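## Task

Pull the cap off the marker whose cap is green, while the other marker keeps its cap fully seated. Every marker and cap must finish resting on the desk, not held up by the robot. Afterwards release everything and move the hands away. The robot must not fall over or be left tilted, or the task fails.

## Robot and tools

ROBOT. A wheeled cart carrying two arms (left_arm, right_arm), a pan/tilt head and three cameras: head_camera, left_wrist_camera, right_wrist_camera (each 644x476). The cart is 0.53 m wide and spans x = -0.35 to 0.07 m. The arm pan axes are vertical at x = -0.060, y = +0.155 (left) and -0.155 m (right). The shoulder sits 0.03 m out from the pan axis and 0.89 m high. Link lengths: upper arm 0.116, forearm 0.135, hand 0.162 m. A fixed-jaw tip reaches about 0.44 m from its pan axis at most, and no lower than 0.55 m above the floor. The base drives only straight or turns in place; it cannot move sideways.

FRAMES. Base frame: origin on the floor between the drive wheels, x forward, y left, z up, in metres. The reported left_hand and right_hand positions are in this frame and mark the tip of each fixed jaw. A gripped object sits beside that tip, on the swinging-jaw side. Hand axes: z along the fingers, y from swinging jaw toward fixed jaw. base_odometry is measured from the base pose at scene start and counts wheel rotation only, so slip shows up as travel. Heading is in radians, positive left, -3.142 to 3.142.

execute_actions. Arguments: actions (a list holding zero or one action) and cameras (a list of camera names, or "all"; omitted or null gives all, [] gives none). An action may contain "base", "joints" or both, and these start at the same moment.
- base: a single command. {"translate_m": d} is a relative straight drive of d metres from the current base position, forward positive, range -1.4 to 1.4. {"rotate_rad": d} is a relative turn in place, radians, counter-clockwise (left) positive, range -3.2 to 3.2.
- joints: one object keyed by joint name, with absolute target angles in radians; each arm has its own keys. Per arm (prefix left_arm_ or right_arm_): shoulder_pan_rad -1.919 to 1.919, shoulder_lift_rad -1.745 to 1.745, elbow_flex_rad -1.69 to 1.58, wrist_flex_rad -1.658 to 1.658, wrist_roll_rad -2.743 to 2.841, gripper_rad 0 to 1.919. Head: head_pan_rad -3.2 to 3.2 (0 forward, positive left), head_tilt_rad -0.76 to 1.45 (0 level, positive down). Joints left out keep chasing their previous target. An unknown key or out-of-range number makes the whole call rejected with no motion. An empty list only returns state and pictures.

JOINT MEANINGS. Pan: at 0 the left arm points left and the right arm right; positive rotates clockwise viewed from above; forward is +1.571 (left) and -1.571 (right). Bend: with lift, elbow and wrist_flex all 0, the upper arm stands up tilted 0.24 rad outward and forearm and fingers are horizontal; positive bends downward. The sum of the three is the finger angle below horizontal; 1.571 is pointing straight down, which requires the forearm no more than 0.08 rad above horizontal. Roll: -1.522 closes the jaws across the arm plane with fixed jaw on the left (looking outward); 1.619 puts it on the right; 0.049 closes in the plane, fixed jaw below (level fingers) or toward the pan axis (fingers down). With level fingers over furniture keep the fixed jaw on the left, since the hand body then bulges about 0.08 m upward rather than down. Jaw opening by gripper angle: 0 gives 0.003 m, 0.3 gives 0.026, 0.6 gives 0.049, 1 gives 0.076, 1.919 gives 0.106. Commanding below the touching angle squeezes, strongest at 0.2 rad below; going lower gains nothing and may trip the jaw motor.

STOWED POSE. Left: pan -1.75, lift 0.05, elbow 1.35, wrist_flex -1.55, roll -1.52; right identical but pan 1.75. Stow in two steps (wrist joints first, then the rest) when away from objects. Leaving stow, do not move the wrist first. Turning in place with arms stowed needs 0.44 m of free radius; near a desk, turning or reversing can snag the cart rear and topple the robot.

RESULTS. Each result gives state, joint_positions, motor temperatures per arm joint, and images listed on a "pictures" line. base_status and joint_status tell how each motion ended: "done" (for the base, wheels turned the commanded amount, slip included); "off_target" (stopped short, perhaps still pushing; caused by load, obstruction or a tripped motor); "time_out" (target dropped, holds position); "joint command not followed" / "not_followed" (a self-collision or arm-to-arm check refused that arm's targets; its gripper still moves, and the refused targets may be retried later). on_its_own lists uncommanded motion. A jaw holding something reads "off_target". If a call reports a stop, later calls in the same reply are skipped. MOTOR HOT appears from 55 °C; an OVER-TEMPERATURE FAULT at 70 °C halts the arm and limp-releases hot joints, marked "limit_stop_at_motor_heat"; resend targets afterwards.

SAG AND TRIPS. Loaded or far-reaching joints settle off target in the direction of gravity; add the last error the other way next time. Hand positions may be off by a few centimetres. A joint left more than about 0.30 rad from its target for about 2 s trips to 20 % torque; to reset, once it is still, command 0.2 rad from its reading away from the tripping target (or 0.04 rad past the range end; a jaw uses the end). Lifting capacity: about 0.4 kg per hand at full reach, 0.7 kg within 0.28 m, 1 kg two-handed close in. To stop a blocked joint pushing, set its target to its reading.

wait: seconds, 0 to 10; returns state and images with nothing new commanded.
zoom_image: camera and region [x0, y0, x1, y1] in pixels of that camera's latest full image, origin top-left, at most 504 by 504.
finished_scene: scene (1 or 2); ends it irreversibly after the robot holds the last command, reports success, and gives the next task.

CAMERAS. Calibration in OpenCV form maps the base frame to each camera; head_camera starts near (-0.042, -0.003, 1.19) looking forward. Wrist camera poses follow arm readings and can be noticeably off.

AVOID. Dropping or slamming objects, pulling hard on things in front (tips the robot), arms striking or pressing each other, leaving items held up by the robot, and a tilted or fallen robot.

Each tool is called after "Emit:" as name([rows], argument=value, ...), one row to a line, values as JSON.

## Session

Emit:
execute_actions(actions=[])

Scene clock: 0.00 s.
Motor temperatures (°C, as the motors report them): left_arm=[30 30 30 30 32] | right_arm=[28 32 31 30 28]
base_odometry: x=+0.000 y=+0.000 heading=+0.000 (m, m, rad; odometry frame)
base_status: not commanded
joint_positions: head_pan_rad=-0.022 head_tilt_rad=-0.008 left_arm_shoulder_pan_rad=-1.728 left_arm_shoulder_lift_rad=-0.004 left_arm_elbow_flex_rad=+1.326 left_arm_wrist_flex_rad=-1.565 left_arm_wrist_roll_rad=-1.517 left_arm_gripper_rad=+1.920 right_arm_shoulder_pan_rad=+1.743 right_arm_shoulder_lift_rad=+0.079 right_arm_elbow_flex_rad=+1.354 right_arm_wrist_flex_rad=-1.449 right_arm_wrist_roll_rad=-1.530 right_arm_gripper_rad=+1.920
joint_status: not commanded
left_hand: x=-0.3078 y=+0.1078 z=+0.9156 quat_wxyz=(-0.060, -0.614, -0.050, +0.785) (m; base frame)
right_hand: x=-0.3090 y=-0.1195 z=+0.8734 quat_wxyz=(-0.059, +0.699, -0.063, -0.710) (m; base frame)
pictures: head_camera, left_wrist_camera, right_wrist_camera
camera_calibration (this result's frames):
head_camera: T_world_to_cam=[[-0.0690265, -0.997527, -0.0132391, 0.0100885], [-0.0501299, 0.0167223, -0.998603, 1.18721], [0.996355, -0.0682664, -0.0511602, 0.102744], [0, 0, 0, 1]] pos_world=[-0.0421577, -0.00277546, 1.19095]
left_wrist_camera: T_world_to_cam=[[-0.134355, 0.990101, 0.0406036, -0.184901], [0.311409, 0.0810861, -0.94681, 0.975651], [-0.94073, -0.114565, -0.319221, 0.0856598], [0, 0, 0, 1]] pos_world=[-0.248086, 0.113772, 0.958608]
right_wrist_camera: T_world_to_cam=[[0.181465, 0.982736, -0.0360494, 0.201828], [0.535113, -0.129433, -0.834806, 0.897498], [-0.825061, 0.132197, -0.549362, 0.306243], [0, 0, 0, 1]] pos_world=[-0.264218, -0.122663, 0.924751]
Images, in order (width x height): head_camera 644x476, left_wrist_camera 644x476, right_wrist_camera 644x476.

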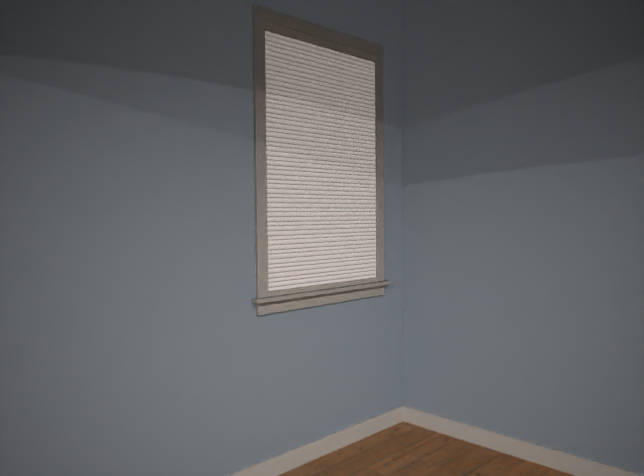

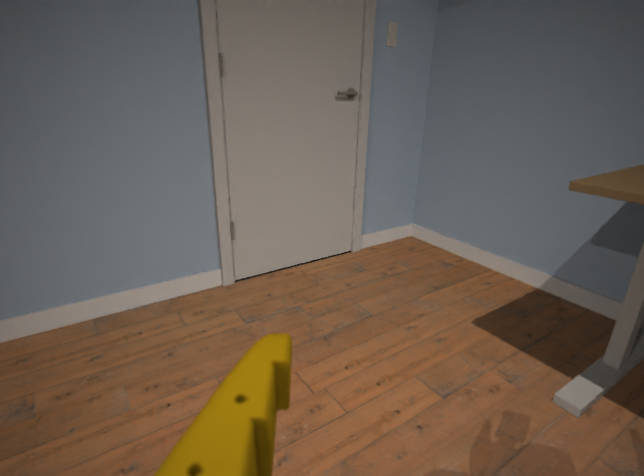

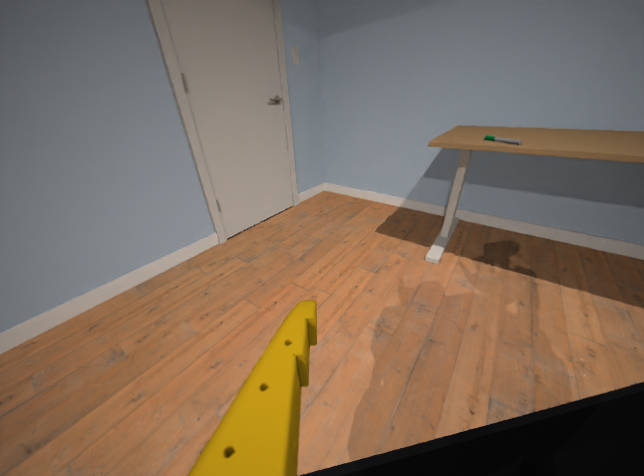

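Emit:
zoom_image(camera="right_wrist_camera", region=[404, 90, 644, 280])

Emit:
zoom_image(camera="left_wrist_camera", region=[404, 120, 644, 440])

Region (404, 90, 644, 280) of right_wrist_camera's 644x476 image, scaled by 2.100; it fills the top 399 rows of this view, and the rest is white.

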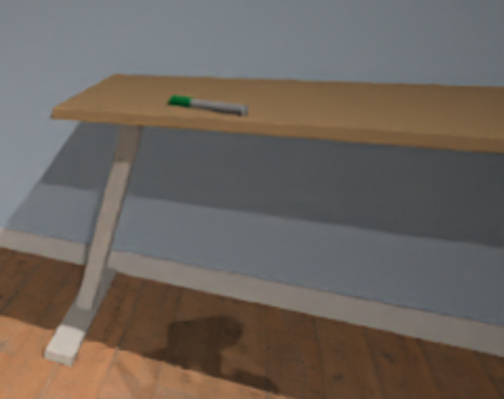

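Region (404, 120, 644, 440) of left_wrist_camera's 644x476 image, scaled by 1.575; it fills the left 378 columns of this view, and the rest is white.

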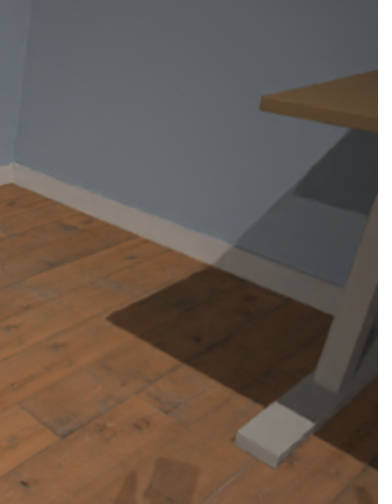

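Emit:
execute_actions([
  {"base": {"rotate_rad": 2.58}, "joints": {"head_tilt_rad": 0.42, "head_pan_rad": 0.0, "left_arm_shoulder_pan_rad": 1.45, "left_arm_elbow_flex_rad": 0.0, "right_arm_shoulder_pan_rad": -1.2, "right_arm_elbow_flex_rad": 0.0}},
])

Scene clock: 123.90 s.
Motor temperatures (°C, as the motors report them): left_arm=[30 30 30 30 32] | right_arm=[28 32 30 30 28]
base_odometry: x=-0.001 y=+0.000 heading=+2.579 (m, m, rad; odometry frame)
base_status: done
joint_positions: head_pan_rad=-0.010 head_tilt_rad=+0.413 left_arm_shoulder_pan_rad=+1.442 left_arm_shoulder_lift_rad=+0.002 left_arm_elbow_flex_rad=+0.034 left_arm_wrist_flex_rad=-1.565 left_arm_wrist_roll_rad=-1.517 left_arm_gripper_rad=+1.920 right_arm_shoulder_pan_rad=-1.194 right_arm_shoulder_lift_rad=+0.087 right_arm_elbow_flex_rad=+0.033 right_arm_wrist_flex_rad=-1.449 right_arm_wrist_roll_rad=-1.530 right_arm_gripper_rad=+1.920
joint_status: all done
left_hand: x=+0.1381 y=+0.1884 z=+1.1672 quat_wxyz=(+0.998, -0.001, +0.021, +0.062) (m; base frame)
right_hand: x=+0.1673 y=-0.2365 z=+1.1485 quat_wxyz=(+0.976, +0.023, +0.119, -0.182) (m; base frame)
pictures: head_camera, left_wrist_camera, right_wrist_camera
camera_calibration (this result's frames):
head_camera: T_world_to_cam=[[-0.0582563, -0.998276, 0.00715948, -0.0128841], [-0.454668, 0.020147, -0.890433, 1.0437], [0.888754, -0.0551285, -0.455058, 0.562573], [0, 0, 0, 1]] pos_world=[-0.0262029, -0.00287546, 1.18544]
left_wrist_camera: T_world_to_cam=[[0.0830508, -0.996491, -0.0104479, 0.188796], [0.815629, 0.0739935, -0.573825, 0.564894], [0.572584, 0.039135, 0.818912, -0.971684], [0, 0, 0, 1]] pos_world=[0.0799471, 0.184361, 1.12185]
right_wrist_camera: T_world_to_cam=[[-0.337248, -0.941221, -0.0191549, -0.147363], [0.633684, -0.211913, -0.744001, 0.716884], [0.69621, -0.263051, 0.667904, -0.880168], [0, 0, 0, 1]] pos_world=[0.108806, -0.218312, 1.11841]
Images, in order (width x height): head_camera 644x476, left_wrist_camera 644x476, right_wrist_camera 644x476.

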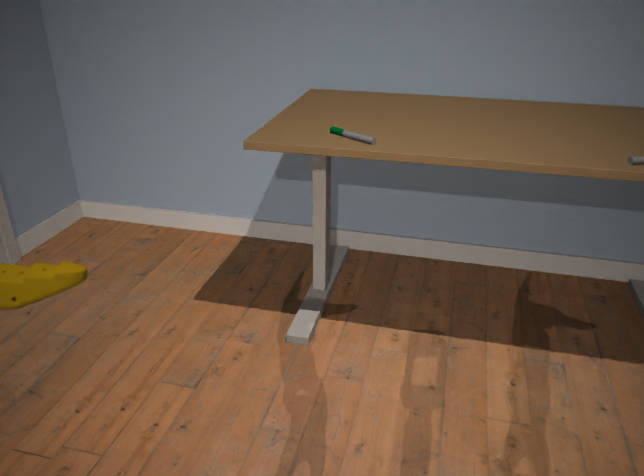

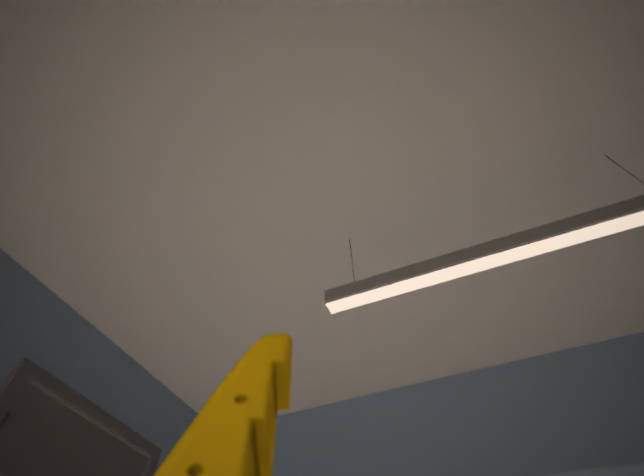

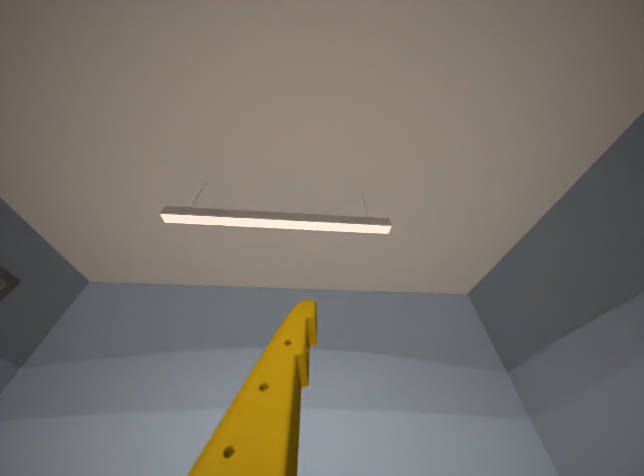

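Emit:
execute_actions(actions=[])

Scene clock: 138.03 s.
Motor temperatures (°C, as the motors report them): left_arm=[30 30 30 30 32] | right_arm=[28 32 31 30 28]
base_odometry: x=-0.001 y=+0.000 heading=+2.579 (m, m, rad; odometry frame)
base_status: done
joint_positions: head_pan_rad=-0.010 head_tilt_rad=+0.413 left_arm_shoulder_pan_rad=+1.442 left_arm_shoulder_lift_rad=+0.002 left_arm_elbow_flex_rad=+0.034 left_arm_wrist_flex_rad=-1.565 left_arm_wrist_roll_rad=-1.517 left_arm_gripper_rad=+1.920 right_arm_shoulder_pan_rad=-1.194 right_arm_shoulder_lift_rad=+0.087 right_arm_elbow_flex_rad=+0.033 right_arm_wrist_flex_rad=-1.449 right_arm_wrist_roll_rad=-1.530 right_arm_gripper_rad=+1.920
joint_status: all done
left_hand: x=+0.1381 y=+0.1884 z=+1.1672 quat_wxyz=(+0.998, -0.001, +0.021, +0.062) (m; base frame)
right_hand: x=+0.1673 y=-0.2365 z=+1.1485 quat_wxyz=(+0.976, +0.023, +0.119, -0.182) (m; base frame)
pictures: head_camera, left_wrist_camera, right_wrist_camera
camera_calibration (this result's frames):
head_camera: T_world_to_cam=[[-0.0582562, -0.998276, 0.00715949, -0.0128841], [-0.454668, 0.020147, -0.890433, 1.0437], [0.888753, -0.0551285, -0.455058, 0.562573], [0, 0, 0, 1]] pos_world=[-0.0262029, -0.00287546, 1.18544]
left_wrist_camera: T_world_to_cam=[[0.0830508, -0.996491, -0.0104479, 0.188796], [0.815629, 0.0739935, -0.573825, 0.564894], [0.572584, 0.039135, 0.818912, -0.971684], [0, 0, 0, 1]] pos_world=[0.0799471, 0.184361, 1.12185]
right_wrist_camera: T_world_to_cam=[[-0.337248, -0.941221, -0.0191549, -0.147363], [0.633684, -0.211913, -0.744001, 0.716884], [0.69621, -0.263051, 0.667904, -0.880168], [0, 0, 0, 1]] pos_world=[0.108806, -0.218312, 1.11841]
Images, in order (width x height): head_camera 644x476, left_wrist_camera 644x476, right_wrist_camera 644x476.

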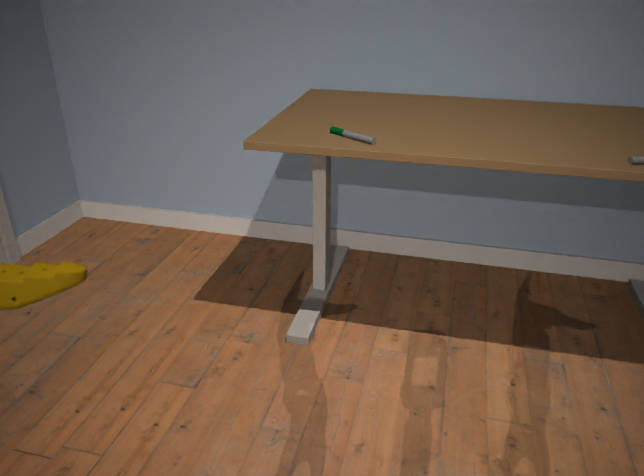

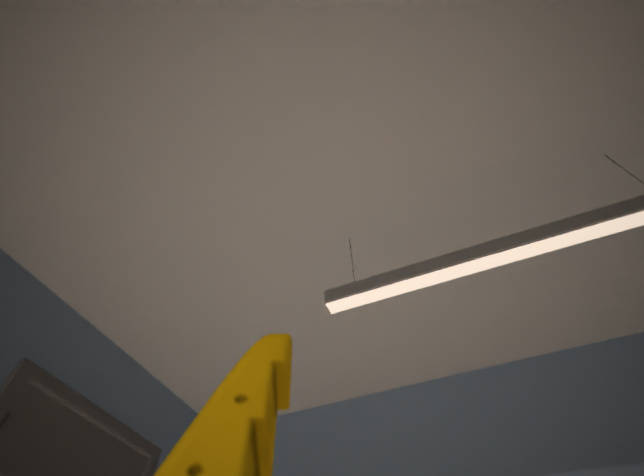

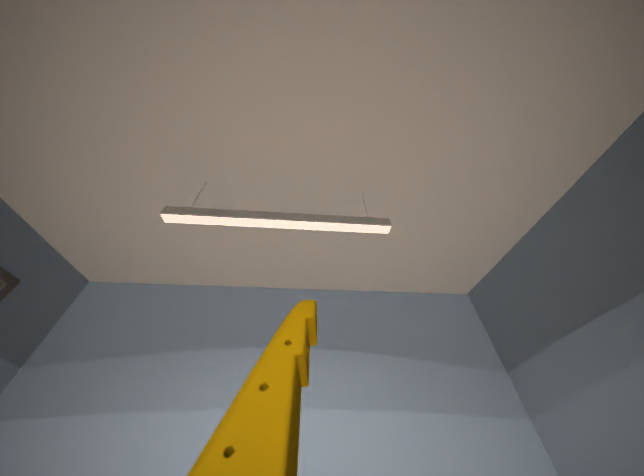

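Emit:
zoom_image(camera="head_camera", region=[230, 70, 430, 190])

Emit:
zoom_image(camera="head_camera", region=[484, 80, 644, 200])

Region (230, 70, 430, 190) of head_camera's 644x476 image, scaled by 2.520; it fills the top 302 rows of this view, and the rest is white.

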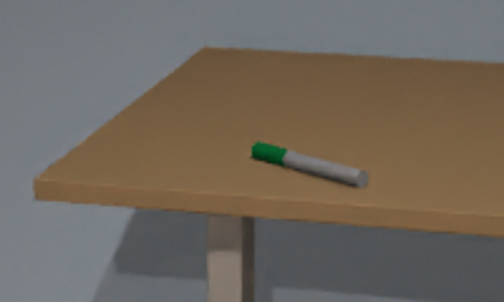

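Region (484, 80, 644, 200) of head_camera's 644x476 image, scaled by 3.150; it fills the top 378 rows of this view, and the rest is white.

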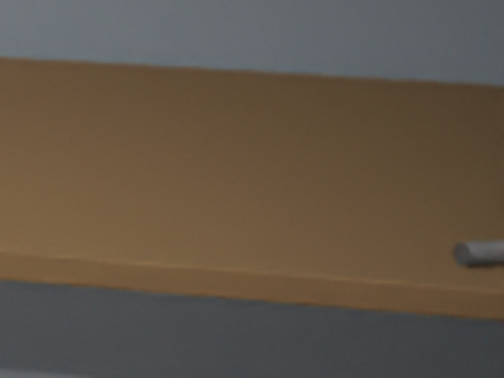

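Emit:
zoom_image(camera="head_camera", region=[240, 230, 400, 360])

Region (240, 230, 400, 360) of head_camera's 644x476 image, scaled by 3.150; it fills the top 410 rows of this view, and the rest is white.

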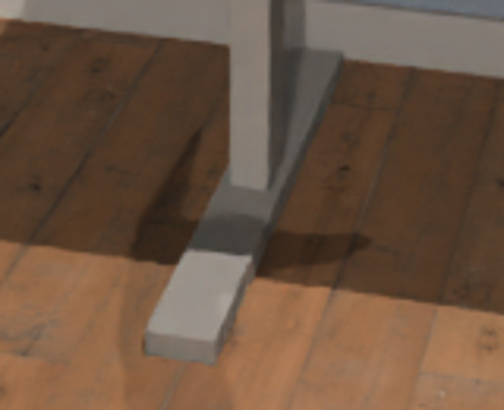

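Emit:
execute_actions([
  {"base": {"rotate_rad": -0.25}, "joints": {"left_arm_wrist_flex_rad": -1.05, "right_arm_wrist_flex_rad": -1.0, "right_arm_wrist_roll_rad": -0.95, "left_arm_wrist_roll_rad": -1.2}},
], cameras=["head_camera"])

Scene clock: 235.00 s.
Motor temperatures (°C, as the motors report them): left_arm=[30 30 30 30 32] | right_arm=[28 31 31 30 28]
base_odometry: x=+0.000 y=+0.000 heading=+2.331 (m, m, rad; odometry frame)
base_status: done
joint_positions: head_pan_rad=-0.010 head_tilt_rad=+0.413 left_arm_shoulder_pan_rad=+1.442 left_arm_shoulder_lift_rad=+0.007 left_arm_elbow_flex_rad=+0.033 left_arm_wrist_flex_rad=-1.057 left_arm_wrist_roll_rad=-1.210 left_arm_gripper_rad=+1.920 right_arm_shoulder_pan_rad=-1.194 right_arm_shoulder_lift_rad=+0.087 right_arm_elbow_flex_rad=+0.033 right_arm_wrist_flex_rad=-1.004 right_arm_wrist_roll_rad=-0.958 right_arm_gripper_rad=+1.920
joint_status: all done
left_hand: x=+0.2175 y=+0.1982 z=+1.1414 quat_wxyz=(+0.958, -0.060, +0.267, -0.088) (m; base frame)
right_hand: x=+0.2287 y=-0.2622 z=+1.1140 quat_wxyz=(+0.839, -0.032, +0.335, -0.427) (m; base frame)
pictures: head_camera
camera_calibration (this result's frames):
head_camera: T_world_to_cam=[[-0.0582454, -0.998277, 0.00716096, -0.0128853], [-0.454696, 0.0201424, -0.890419, 1.04368], [0.88874, -0.0551188, -0.455086, 0.562604], [0, 0, 0, 1]] pos_world=[-0.0262018, -0.00287525, 1.18544]
Images, in order (width x height): head_camera 644x476.

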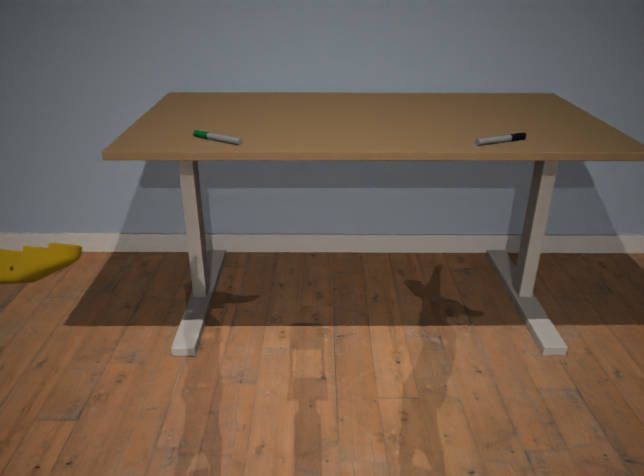

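Emit:
zoom_image(camera="head_camera", region=[90, 80, 330, 180])

Emit:
zoom_image(camera="head_camera", region=[404, 80, 644, 180])

Region (90, 80, 330, 180) of head_camera's 644x476 image, scaled by 2.100; it fills the top 210 rows of this view, and the rest is white.

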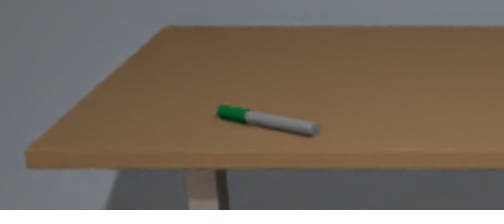

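Region (404, 80, 644, 180) of head_camera's 644x476 image, scaled by 2.100; it fills the top 210 rows of this view, and the rest is white.

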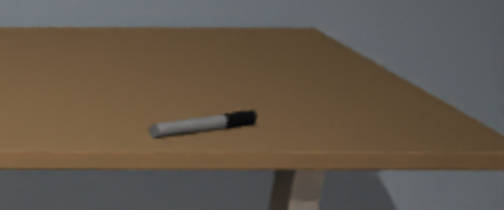

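Emit:
execute_actions([
  {"base": {"translate_m": 0.95}, "joints": {"head_tilt_rad": 0.66, "head_pan_rad": 0.12, "left_arm_shoulder_pan_rad": 1.30, "left_arm_shoulder_lift_rad": 0.41, "left_arm_elbow_flex_rad": -0.42, "left_arm_wrist_flex_rad": 1.27, "left_arm_wrist_roll_rad": -0.79, "left_arm_gripper_rad": 0.75, "right_arm_shoulder_pan_rad": -1.40, "right_arm_shoulder_lift_rad": 0.41, "right_arm_elbow_flex_rad": -0.42, "right_arm_wrist_flex_rad": 1.27, "right_arm_wrist_roll_rad": 2.83, "right_arm_gripper_rad": 0.75}},
], cameras=["head_camera", "left_wrist_camera"])

Scene clock: 268.33 s.
Motor temperatures (°C, as the motors report them): left_arm=[30 30 30 30 32] | right_arm=[28 31 31 30 28]
base_odometry: x=-0.656 y=+0.688 heading=+2.330 (m, m, rad; odometry frame)
base_status: done
joint_positions: head_pan_rad=+0.110 head_tilt_rad=+0.654 left_arm_shoulder_pan_rad=+1.309 left_arm_shoulder_lift_rad=+0.433 left_arm_elbow_flex_rad=-0.384 left_arm_wrist_flex_rad=+1.262 left_arm_wrist_roll_rad=-0.800 left_arm_gripper_rad=+0.757 right_arm_shoulder_pan_rad=-1.394 right_arm_shoulder_lift_rad=+0.431 right_arm_elbow_flex_rad=-0.387 right_arm_wrist_flex_rad=+1.265 right_arm_wrist_roll_rad=+2.822 right_arm_gripper_rad=+0.757
joint_status: all done
left_hand: x=+0.2033 y=+0.2314 z=+0.8265 quat_wxyz=(+0.126, -0.468, +0.874, -0.030) (m; base frame)
right_hand: x=+0.2217 y=-0.2082 z=+0.8308 quat_wxyz=(-0.083, -0.864, -0.486, -0.101) (m; base frame)
pictures: head_camera, left_wrist_camera
camera_calibration (this result's frames):
head_camera: T_world_to_cam=[[0.0647399, -0.997731, 0.018482, -0.0201355], [-0.652014, -0.0563136, -0.756112, 0.87982], [0.755438, 0.0369001, -0.654181, 0.785497], [0, 0, 0, 1]] pos_world=[-0.0184354, 0.000471053, 1.17947]
left_wrist_camera: T_world_to_cam=[[0.828342, -0.527339, 0.189114, -0.202312], [-0.557979, -0.74641, 0.362672, 0.00805917], [-0.0500949, -0.405938, -0.912527, 0.928902], [0, 0, 0, 1]] pos_world=[0.218614, 0.276405, 0.882985]
Images, in order (width x height): head_camera 644x476, left_wrist_camera 644x476.

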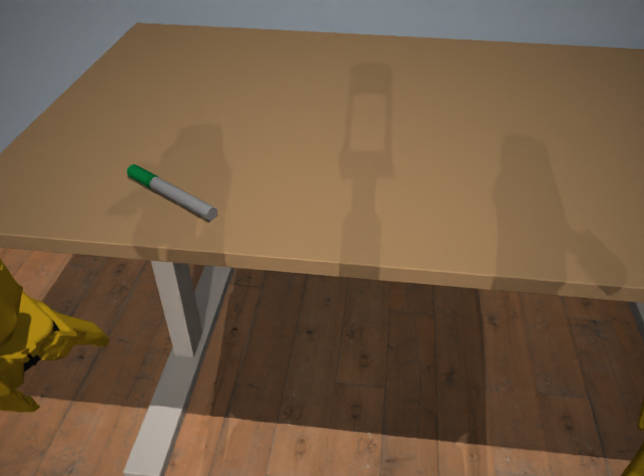

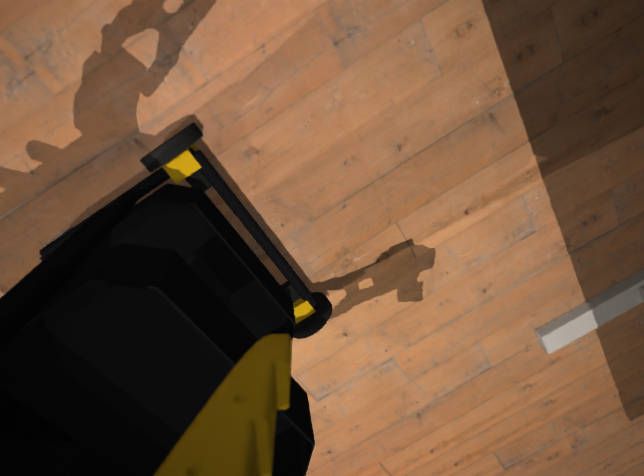

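Emit:
zoom_image(camera="head_camera", region=[0, 140, 260, 290])

Emit:
zoom_image(camera="head_camera", region=[384, 200, 644, 330])

Region (0, 140, 260, 290) of head_camera's 644x476 image, scaled by 1.938; it fills the top 291 rows of this view, and the rest is white.

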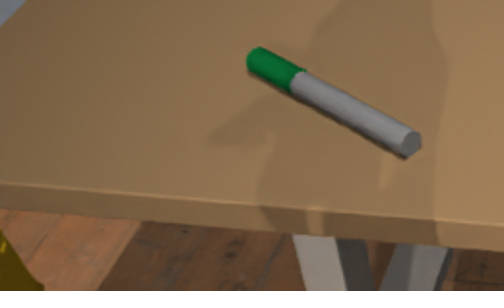

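Region (384, 200, 644, 330) of head_camera's 644x476 image, scaled by 1.938.

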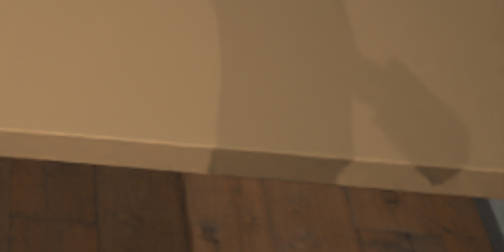

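Emit:
execute_actions([
  {"base": {"translate_m": 0.36}, "joints": {"head_tilt_rad": 1.0, "head_pan_rad": 0.12, "left_arm_shoulder_pan_rad": 1.405, "left_arm_shoulder_lift_rad": 0.57, "left_arm_elbow_flex_rad": -0.645, "left_arm_wrist_flex_rad": 1.477, "left_arm_wrist_roll_rad": 2.45, "left_arm_gripper_rad": 0.75, "right_arm_shoulder_pan_rad": -1.55, "right_arm_shoulder_lift_rad": 0.79, "right_arm_elbow_flex_rad": -0.88, "right_arm_wrist_flex_rad": 1.31}},
])

Scene clock: 370.93 s.
Motor temperatures (°C, as the motors report them): left_arm=[30 30 31 30 32] | right_arm=[29 31 31 30 28]
base_odometry: x=-0.904 y=+0.949 heading=+2.329 (m, m, rad; odometry frame)
base_status: done
joint_positions: head_pan_rad=+0.110 head_tilt_rad=+0.995 left_arm_shoulder_pan_rad=+1.396 left_arm_shoulder_lift_rad=+0.591 left_arm_elbow_flex_rad=-0.611 left_arm_wrist_flex_rad=+1.468 left_arm_wrist_roll_rad=+2.441 left_arm_gripper_rad=+0.757 right_arm_shoulder_pan_rad=-1.543 right_arm_shoulder_lift_rad=+0.810 right_arm_elbow_flex_rad=-0.847 right_arm_wrist_flex_rad=+1.305 right_arm_wrist_roll_rad=+2.822 right_arm_gripper_rad=+0.757
joint_status: all done
left_hand: x=+0.2135 y=+0.1978 z=+0.8212 quat_wxyz=(-0.020, -0.877, -0.477, -0.058) (m; base frame)
right_hand: x=+0.2608 y=-0.1668 z=+0.8107 quat_wxyz=(-0.087, -0.823, -0.548, -0.124) (m; base frame)
pictures: head_camera, left_wrist_camera, right_wrist_camera
camera_calibration (this result's frames):
head_camera: T_world_to_cam=[[0.0734945, -0.996765, 0.0325194, -0.0358811], [-0.86574, -0.0799525, -0.494067, 0.56816], [0.495069, 0.00815782, -0.868815, 1.0203], [0, 0, 0, 1]] pos_world=[-0.0106049, 0.0013373, 1.16833]
left_wrist_camera: T_world_to_cam=[[-0.855915, 0.510741, -0.0809485, 0.148551], [0.366138, 0.709092, 0.602604, -0.691593], [0.365175, 0.486139, -0.793925, 0.54845], [0, 0, 0, 1]] pos_world=[0.180086, 0.147909, 0.86421]
right_wrist_camera: T_world_to_cam=[[-0.872221, 0.410717, -0.265599, 0.5081], [0.163135, 0.756214, 0.633662, -0.411609], [0.461105, 0.509364, -0.726588, 0.61938], [0, 0, 0, 1]] pos_world=[0.224724, -0.212911, 0.845806]
Images, in order (width x height): head_camera 644x476, left_wrist_camera 644x476, right_wrist_camera 644x476.

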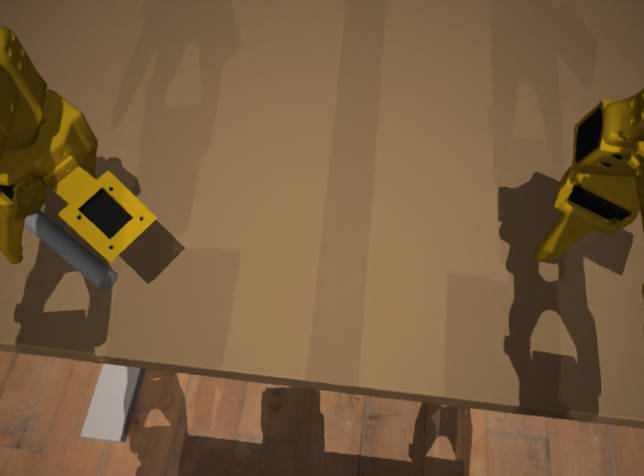

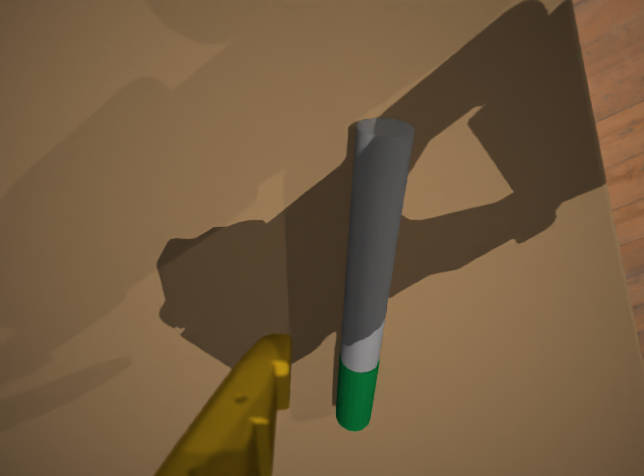

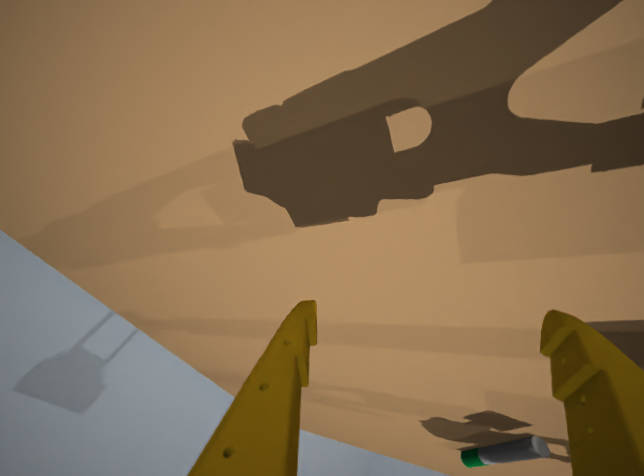

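Emit:
zoom_image(camera="left_wrist_camera", region=[300, 100, 460, 220])

Emit:
zoom_image(camera="left_wrist_camera", region=[230, 310, 430, 460])

Emit:
zoom_image(camera="head_camera", region=[0, 150, 260, 400])

Region (300, 100, 460, 220) of left_wrist_camera's 644x476 image, scaled by 3.150; it fills the top 378 rows of this view, and the rest is white.

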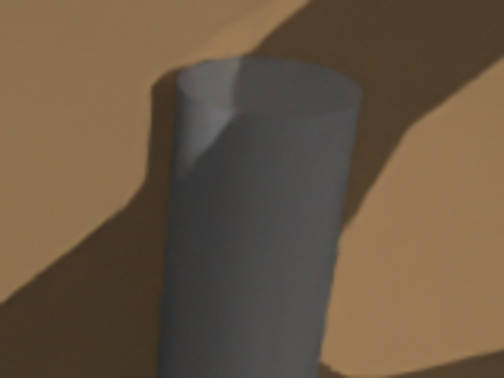

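Region (230, 310, 430, 460) of left_wrist_camera's 644x476 image, scaled by 2.520; it fills the top 378 rows of this view, and the rest is white.

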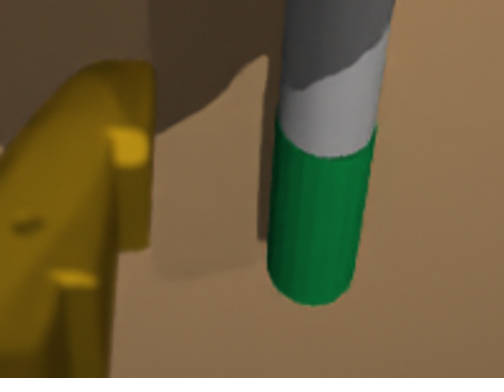

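Region (0, 150, 260, 400) of head_camera's 644x476 image, scaled by 1.938; it fills the top 485 rows of this view, and the rest is white.

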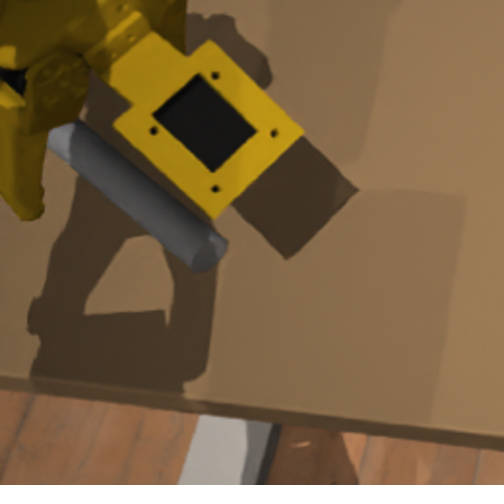

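Emit:
execute_actions([
  {"joints": {"left_arm_shoulder_pan_rad": 1.347, "left_arm_shoulder_lift_rad": 0.675, "left_arm_elbow_flex_rad": -0.447, "left_arm_wrist_flex_rad": 1.19, "left_arm_wrist_roll_rad": 2.412, "right_arm_shoulder_lift_rad": 0.838, "right_arm_elbow_flex_rad": -0.612, "right_arm_wrist_flex_rad": 1.062}},
], cameras=["left_wrist_camera", "head_camera"])

Scene clock: 422.83 s.
Motor temperatures (°C, as the motors report them): left_arm=[30 30 31 30 32] | right_arm=[29 31 32 30 28]
base_odometry: x=-0.904 y=+0.949 heading=+2.329 (m, m, rad; odometry frame)
base_status: not commanded
joint_positions: head_pan_rad=+0.110 head_tilt_rad=+0.995 left_arm_shoulder_pan_rad=+1.356 left_arm_shoulder_lift_rad=+0.697 left_arm_elbow_flex_rad=-0.446 left_arm_wrist_flex_rad=+1.199 left_arm_wrist_roll_rad=+2.421 left_arm_gripper_rad=+0.757 right_arm_shoulder_pan_rad=-1.543 right_arm_shoulder_lift_rad=+0.860 right_arm_elbow_flex_rad=-0.608 right_arm_wrist_flex_rad=+1.072 right_arm_wrist_roll_rad=+2.822 right_arm_gripper_rad=+0.757
joint_status: all done
left_hand: x=+0.2159 y=+0.2094 z=+0.7752 quat_wxyz=(-0.017, -0.872, -0.486, -0.057) (m; base frame)
right_hand: x=+0.2522 y=-0.1666 z=+0.7638 quat_wxyz=(-0.071, -0.826, -0.550, -0.101) (m; base frame)
pictures: head_camera, left_wrist_camera
camera_calibration (this result's frames):
head_camera: T_world_to_cam=[[0.0734944, -0.996765, 0.0325194, -0.0358811], [-0.86574, -0.0799524, -0.494067, 0.56816], [0.495069, 0.0081578, -0.868815, 1.0203], [0, 0, 0, 1]] pos_world=[-0.0106049, 0.0013373, 1.16833]
left_wrist_camera: T_world_to_cam=[[-0.866278, 0.493583, -0.0770586, 0.143686], [0.353926, 0.715251, 0.602621, -0.671659], [0.35256, 0.494764, -0.794299, 0.506563], [0, 0, 0, 1]] pos_world=[0.183596, 0.158855, 0.818191]
Images, in order (width x height): head_camera 644x476, left_wrist_camera 644x476.

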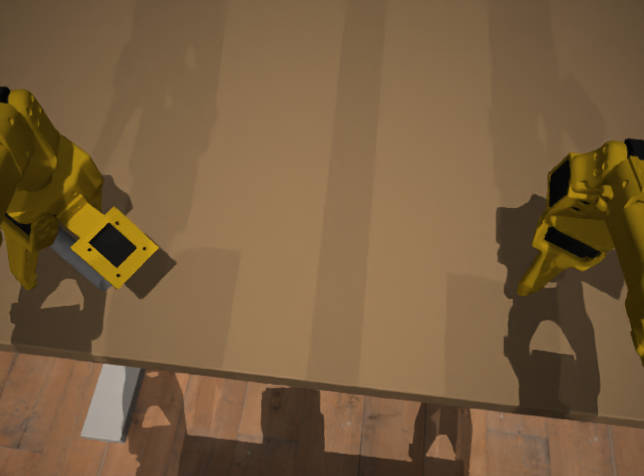

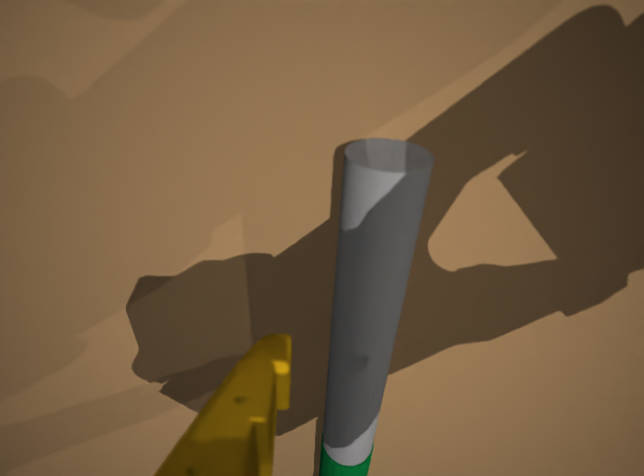

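Emit:
zoom_image(camera="left_wrist_camera", region=[300, 110, 480, 245])

Emit:
zoom_image(camera="left_wrist_camera", region=[220, 300, 440, 476])

Region (300, 110, 480, 245) of left_wrist_camera's 644x476 image, scaled by 2.800; it fills the top 378 rows of this view, and the rest is white.

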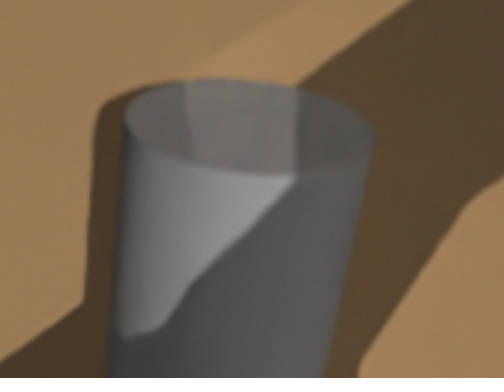

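Region (220, 300, 440, 476) of left_wrist_camera's 644x476 image, scaled by 2.291; it fills the top 403 rows of this view, and the rest is white.

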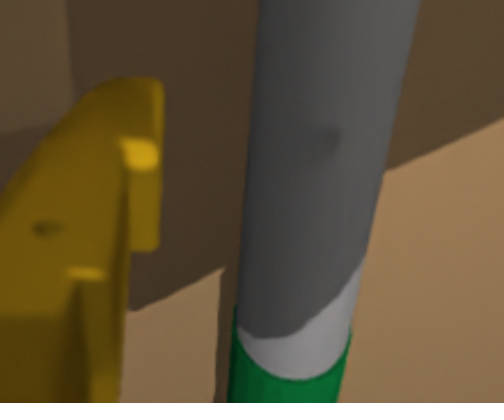

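Emit:
execute_actions([
  {"joints": {"left_arm_shoulder_lift_rad": 0.82, "left_arm_wrist_flex_rad": 1.046}},
], cameras=["left_wrist_camera", "head_camera"])

Scene clock: 440.93 s.
Motor temperatures (°C, as the motors report them): left_arm=[30 30 31 30 32] | right_arm=[29 31 32 30 28]
base_odometry: x=-0.904 y=+0.949 heading=+2.329 (m, m, rad; odometry frame)
base_status: not commanded
joint_positions: head_pan_rad=+0.110 head_tilt_rad=+0.995 left_arm_shoulder_pan_rad=+1.356 left_arm_shoulder_lift_rad=+0.843 left_arm_elbow_flex_rad=-0.446 left_arm_wrist_flex_rad=+1.055 left_arm_wrist_roll_rad=+2.421 left_arm_gripper_rad=+0.757 right_arm_shoulder_pan_rad=-1.543 right_arm_shoulder_lift_rad=+0.860 right_arm_elbow_flex_rad=-0.608 right_arm_wrist_flex_rad=+1.072 right_arm_wrist_roll_rad=+2.822 right_arm_gripper_rad=+0.757
joint_status: all done
left_hand: x=+0.2189 y=+0.2101 z=+0.7420 quat_wxyz=(-0.017, -0.872, -0.486, -0.057) (m; base frame)
right_hand: x=+0.2522 y=-0.1666 z=+0.7638 quat_wxyz=(-0.071, -0.826, -0.550, -0.101) (m; base frame)
pictures: head_camera, left_wrist_camera
camera_calibration (this result's frames):
head_camera: T_world_to_cam=[[0.0734945, -0.996765, 0.0325194, -0.0358811], [-0.86574, -0.0799525, -0.494067, 0.56816], [0.495069, 0.00815782, -0.868815, 1.0203], [0, 0, 0, 1]] pos_world=[-0.0106049, 0.0013373, 1.16833]
left_wrist_camera: T_world_to_cam=[[-0.866393, 0.493558, -0.0759213, 0.142649], [0.354829, 0.715448, 0.601856, -0.652874], [0.351369, 0.494505, -0.794988, 0.479575], [0, 0, 0, 1]] pos_world=[0.186742, 0.15954, 0.785023]
Images, in order (width x height): head_camera 644x476, left_wrist_camera 644x476.

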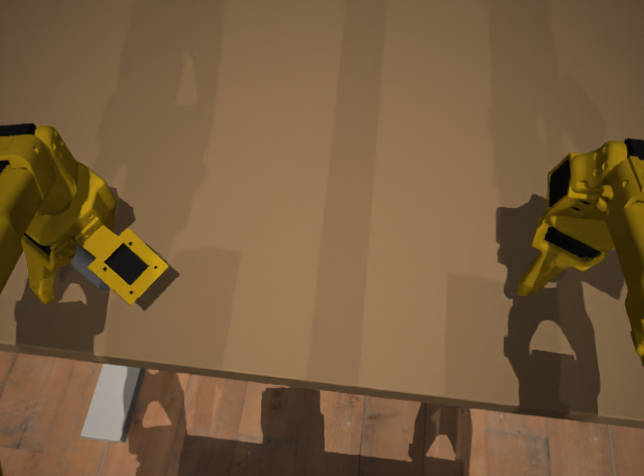

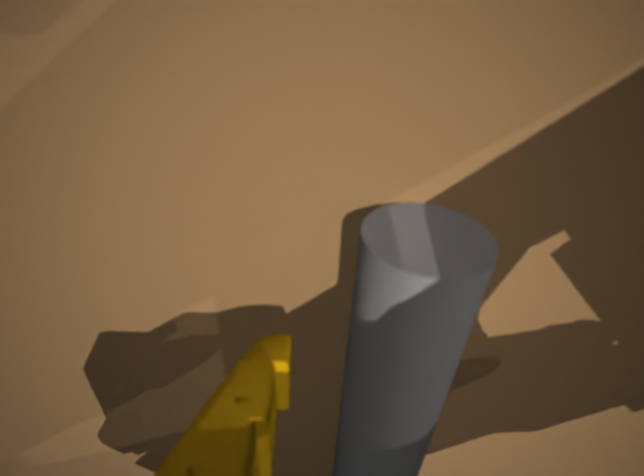

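Emit:
execute_actions([
  {"joints": {"left_arm_shoulder_lift_rad": 0.843, "left_arm_wrist_flex_rad": 1.07, "left_arm_shoulder_pan_rad": 1.332, "left_arm_gripper_rad": 0.03}},
], cameras=["left_wrist_camera", "head_camera"])

Scene clock: 453.57 s.
Motor temperatures (°C, as the motors report them): left_arm=[30 30 31 30 32] | right_arm=[29 31 32 30 28]
base_odometry: x=-0.904 y=+0.949 heading=+2.329 (m, m, rad; odometry frame)
base_status: not commanded
joint_positions: head_pan_rad=+0.110 head_tilt_rad=+0.995 left_arm_shoulder_pan_rad=+1.341 left_arm_shoulder_lift_rad=+0.864 left_arm_elbow_flex_rad=-0.446 left_arm_wrist_flex_rad=+1.061 left_arm_wrist_roll_rad=+2.421 left_arm_gripper_rad=+0.207 right_arm_shoulder_pan_rad=-1.543 right_arm_shoulder_lift_rad=+0.860 right_arm_elbow_flex_rad=-0.608 right_arm_wrist_flex_rad=+1.072 right_arm_wrist_roll_rad=+2.822 right_arm_gripper_rad=+0.757
joint_status: left_arm_gripper_rad off_target (ended at +0.207, target +0.030); the others done
left_hand: x=+0.2139 y=+0.2134 z=+0.7364 quat_wxyz=(-0.013, -0.869, -0.493, -0.044) (m; base frame)
right_hand: x=+0.2522 y=-0.1666 z=+0.7638 quat_wxyz=(-0.071, -0.826, -0.550, -0.101) (m; base frame)
pictures: head_camera, left_wrist_camera
camera_calibration (this result's frames):
head_camera: T_world_to_cam=[[0.0734946, -0.996765, 0.0325194, -0.0358811], [-0.86574, -0.0799526, -0.494067, 0.56816], [0.495069, 0.00815789, -0.868815, 1.0203], [0, 0, 0, 1]] pos_world=[-0.0106049, 0.0013373, 1.16833]
left_wrist_camera: T_world_to_cam=[[-0.875627, 0.479797, -0.0554206, 0.126029], [0.359807, 0.724548, 0.587851, -0.642789], [0.322204, 0.494798, -0.807068, 0.49039], [0, 0, 0, 1]] pos_world=[0.183629, 0.162619, 0.780627]
Images, in order (width x height): head_camera 644x476, left_wrist_camera 644x476.

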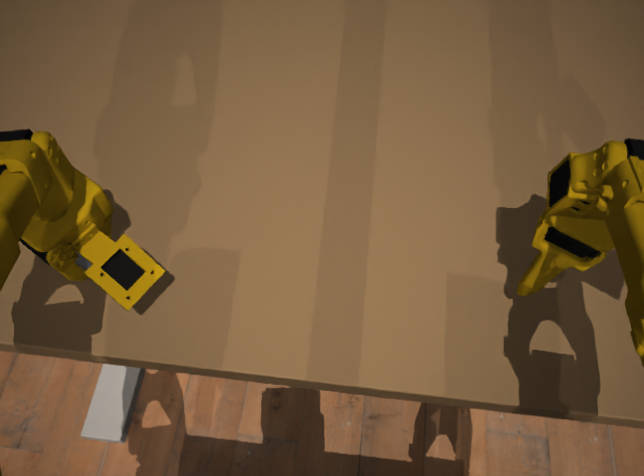

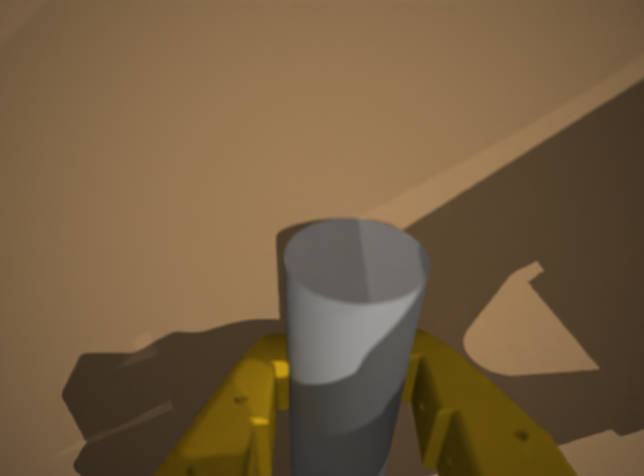

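Emit:
execute_actions([
  {"joints": {"left_arm_elbow_flex_rad": -0.785, "left_arm_wrist_flex_rad": 1.17}},
], cameras=["head_camera"])

Emit:
execute_actions([
  {"joints": {"left_arm_shoulder_pan_rad": 1.94, "left_arm_wrist_roll_rad": 0.40, "right_arm_shoulder_pan_rad": -1.62}},
])

Scene clock: 503.87 s.
Motor temperatures (°C, as the motors report them): left_arm=[30 30 31 30 32] | right_arm=[29 31 32 30 28]
base_odometry: x=-0.904 y=+0.949 heading=+2.329 (m, m, rad; odometry frame)
base_status: not commanded
joint_positions: head_pan_rad=+0.110 head_tilt_rad=+0.995 left_arm_shoulder_pan_rad=+1.341 left_arm_shoulder_lift_rad=+0.870 left_arm_elbow_flex_rad=-0.746 left_arm_wrist_flex_rad=+1.161 left_arm_wrist_roll_rad=+2.421 left_arm_gripper_rad=+0.207 right_arm_shoulder_pan_rad=-1.543 right_arm_shoulder_lift_rad=+0.860 right_arm_elbow_flex_rad=-0.608 right_arm_wrist_flex_rad=+1.072 right_arm_wrist_roll_rad=+2.822 right_arm_gripper_rad=+0.757
joint_status: all done
left_hand: x=+0.2527 y=+0.2225 z=+0.7813 quat_wxyz=(-0.040, -0.861, -0.488, -0.137) (m; base frame)
right_hand: x=+0.2522 y=-0.1666 z=+0.7638 quat_wxyz=(-0.071, -0.826, -0.550, -0.101) (m; base frame)
pictures: head_camera
camera_calibration (this result's frames):
head_camera: T_world_to_cam=[[0.0734944, -0.996765, 0.0325194, -0.0358811], [-0.86574, -0.0799524, -0.494067, 0.56816], [0.495069, 0.00815778, -0.868815, 1.0203], [0, 0, 0, 1]] pos_world=[-0.0106049, 0.0013373, 1.16833]
Images, in order (width x height): head_camera 644x476.

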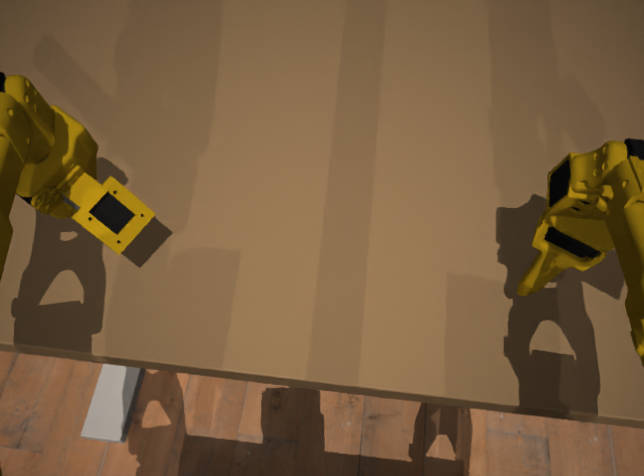

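Scene clock: 506.17 s.
Motor temperatures (°C, as the motors report them): left_arm=[30 30 31 30 32] | right_arm=[29 31 32 30 28]
base_odometry: x=-0.904 y=+0.949 heading=+2.329 (m, m, rad; odometry frame)
base_status: not commanded
joint_positions: head_pan_rad=+0.110 head_tilt_rad=+0.995 left_arm_shoulder_pan_rad=+1.932 left_arm_shoulder_lift_rad=+0.870 left_arm_elbow_flex_rad=-0.746 left_arm_wrist_flex_rad=+1.163 left_arm_wrist_roll_rad=+0.410 left_arm_gripper_rad=+0.207 right_arm_shoulder_pan_rad=-1.615 right_arm_shoulder_lift_rad=+0.860 right_arm_elbow_flex_rad=-0.608 right_arm_wrist_flex_rad=+1.072 right_arm_wrist_roll_rad=+2.822 right_arm_gripper_rad=+0.757
joint_status: all done
left_hand: x=+0.2261 y=+0.0436 z=+0.7775 quat_wxyz=(+0.058, -0.700, +0.700, -0.129) (m; base frame)
right_hand: x=+0.2522 y=-0.1441 z=+0.7638 quat_wxyz=(-0.067, -0.806, -0.579, -0.103) (m; base frame)
pictures: head_camera, left_wrist_camera, right_wrist_camera
camera_calibration (this result's frames):
head_camera: T_world_to_cam=[[0.0734945, -0.996765, 0.0325194, -0.0358811], [-0.86574, -0.0799525, -0.494067, 0.56816], [0.495069, 0.00815785, -0.868815, 1.0203], [0, 0, 0, 1]] pos_world=[-0.0106049, 0.0013373, 1.16833]
left_wrist_camera: T_world_to_cam=[[0.961303, 0.0542611, 0.270096, -0.429416], [-0.126405, -0.784244, 0.60744, -0.387808], [0.244782, -0.618075, -0.747037, 0.623012], [0, 0, 0, 1]] pos_world=[0.211276, 0.104233, 0.816967]
right_wrist_camera: T_world_to_cam=[[-0.913171, 0.346219, -0.215058, 0.441278], [0.14392, 0.767572, 0.624596, -0.384259], [0.38132, 0.539412, -0.750753, 0.620499], [0, 0, 0, 1]] pos_world=[0.221656, -0.192537, 0.800749]
Images, in order (width x height): head_camera 644x476, left_wrist_camera 644x476, right_wrist_camera 644x476.

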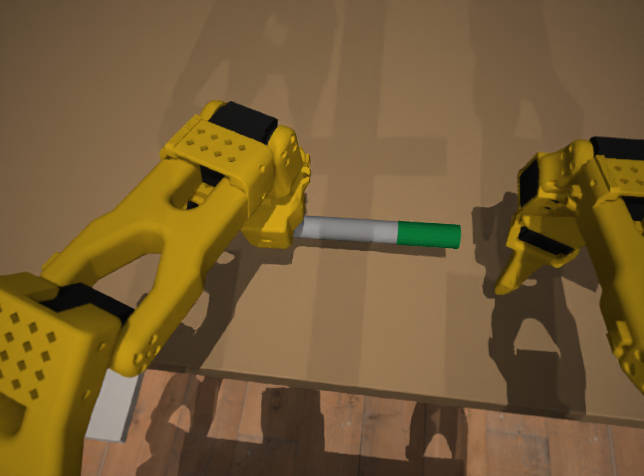

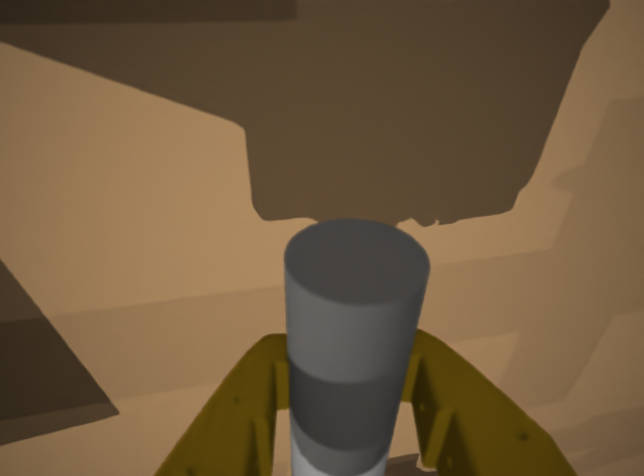

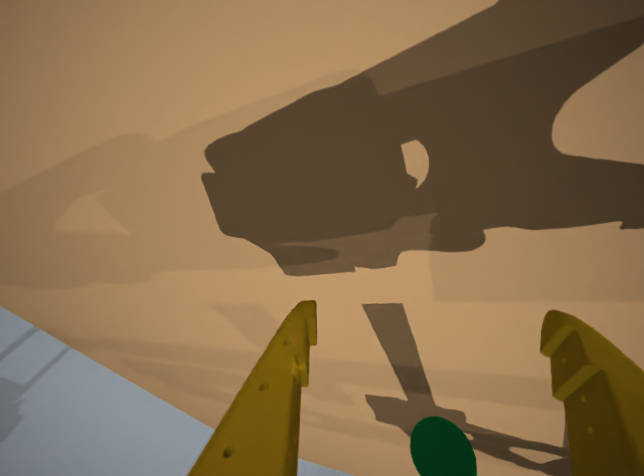

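Emit:
zoom_image(camera="right_wrist_camera", region=[360, 340, 560, 476])

Emit:
zoom_image(camera="head_camera", region=[240, 150, 600, 330])

Region (360, 340, 560, 476) of right_wrist_camera's 644x476 image, scaled by 2.520; it fills the top 343 rows of this view, and the rest is white.

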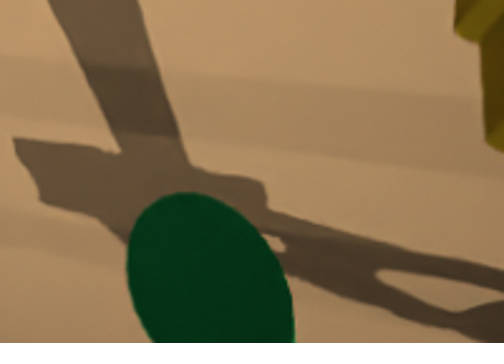

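Region (240, 150, 600, 330) of head_camera's 644x476 image, scaled by 1.400.

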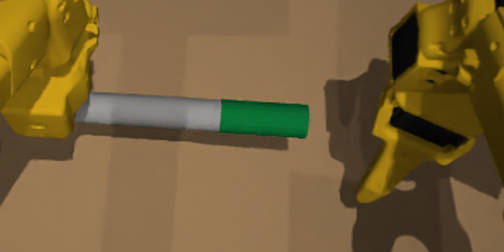

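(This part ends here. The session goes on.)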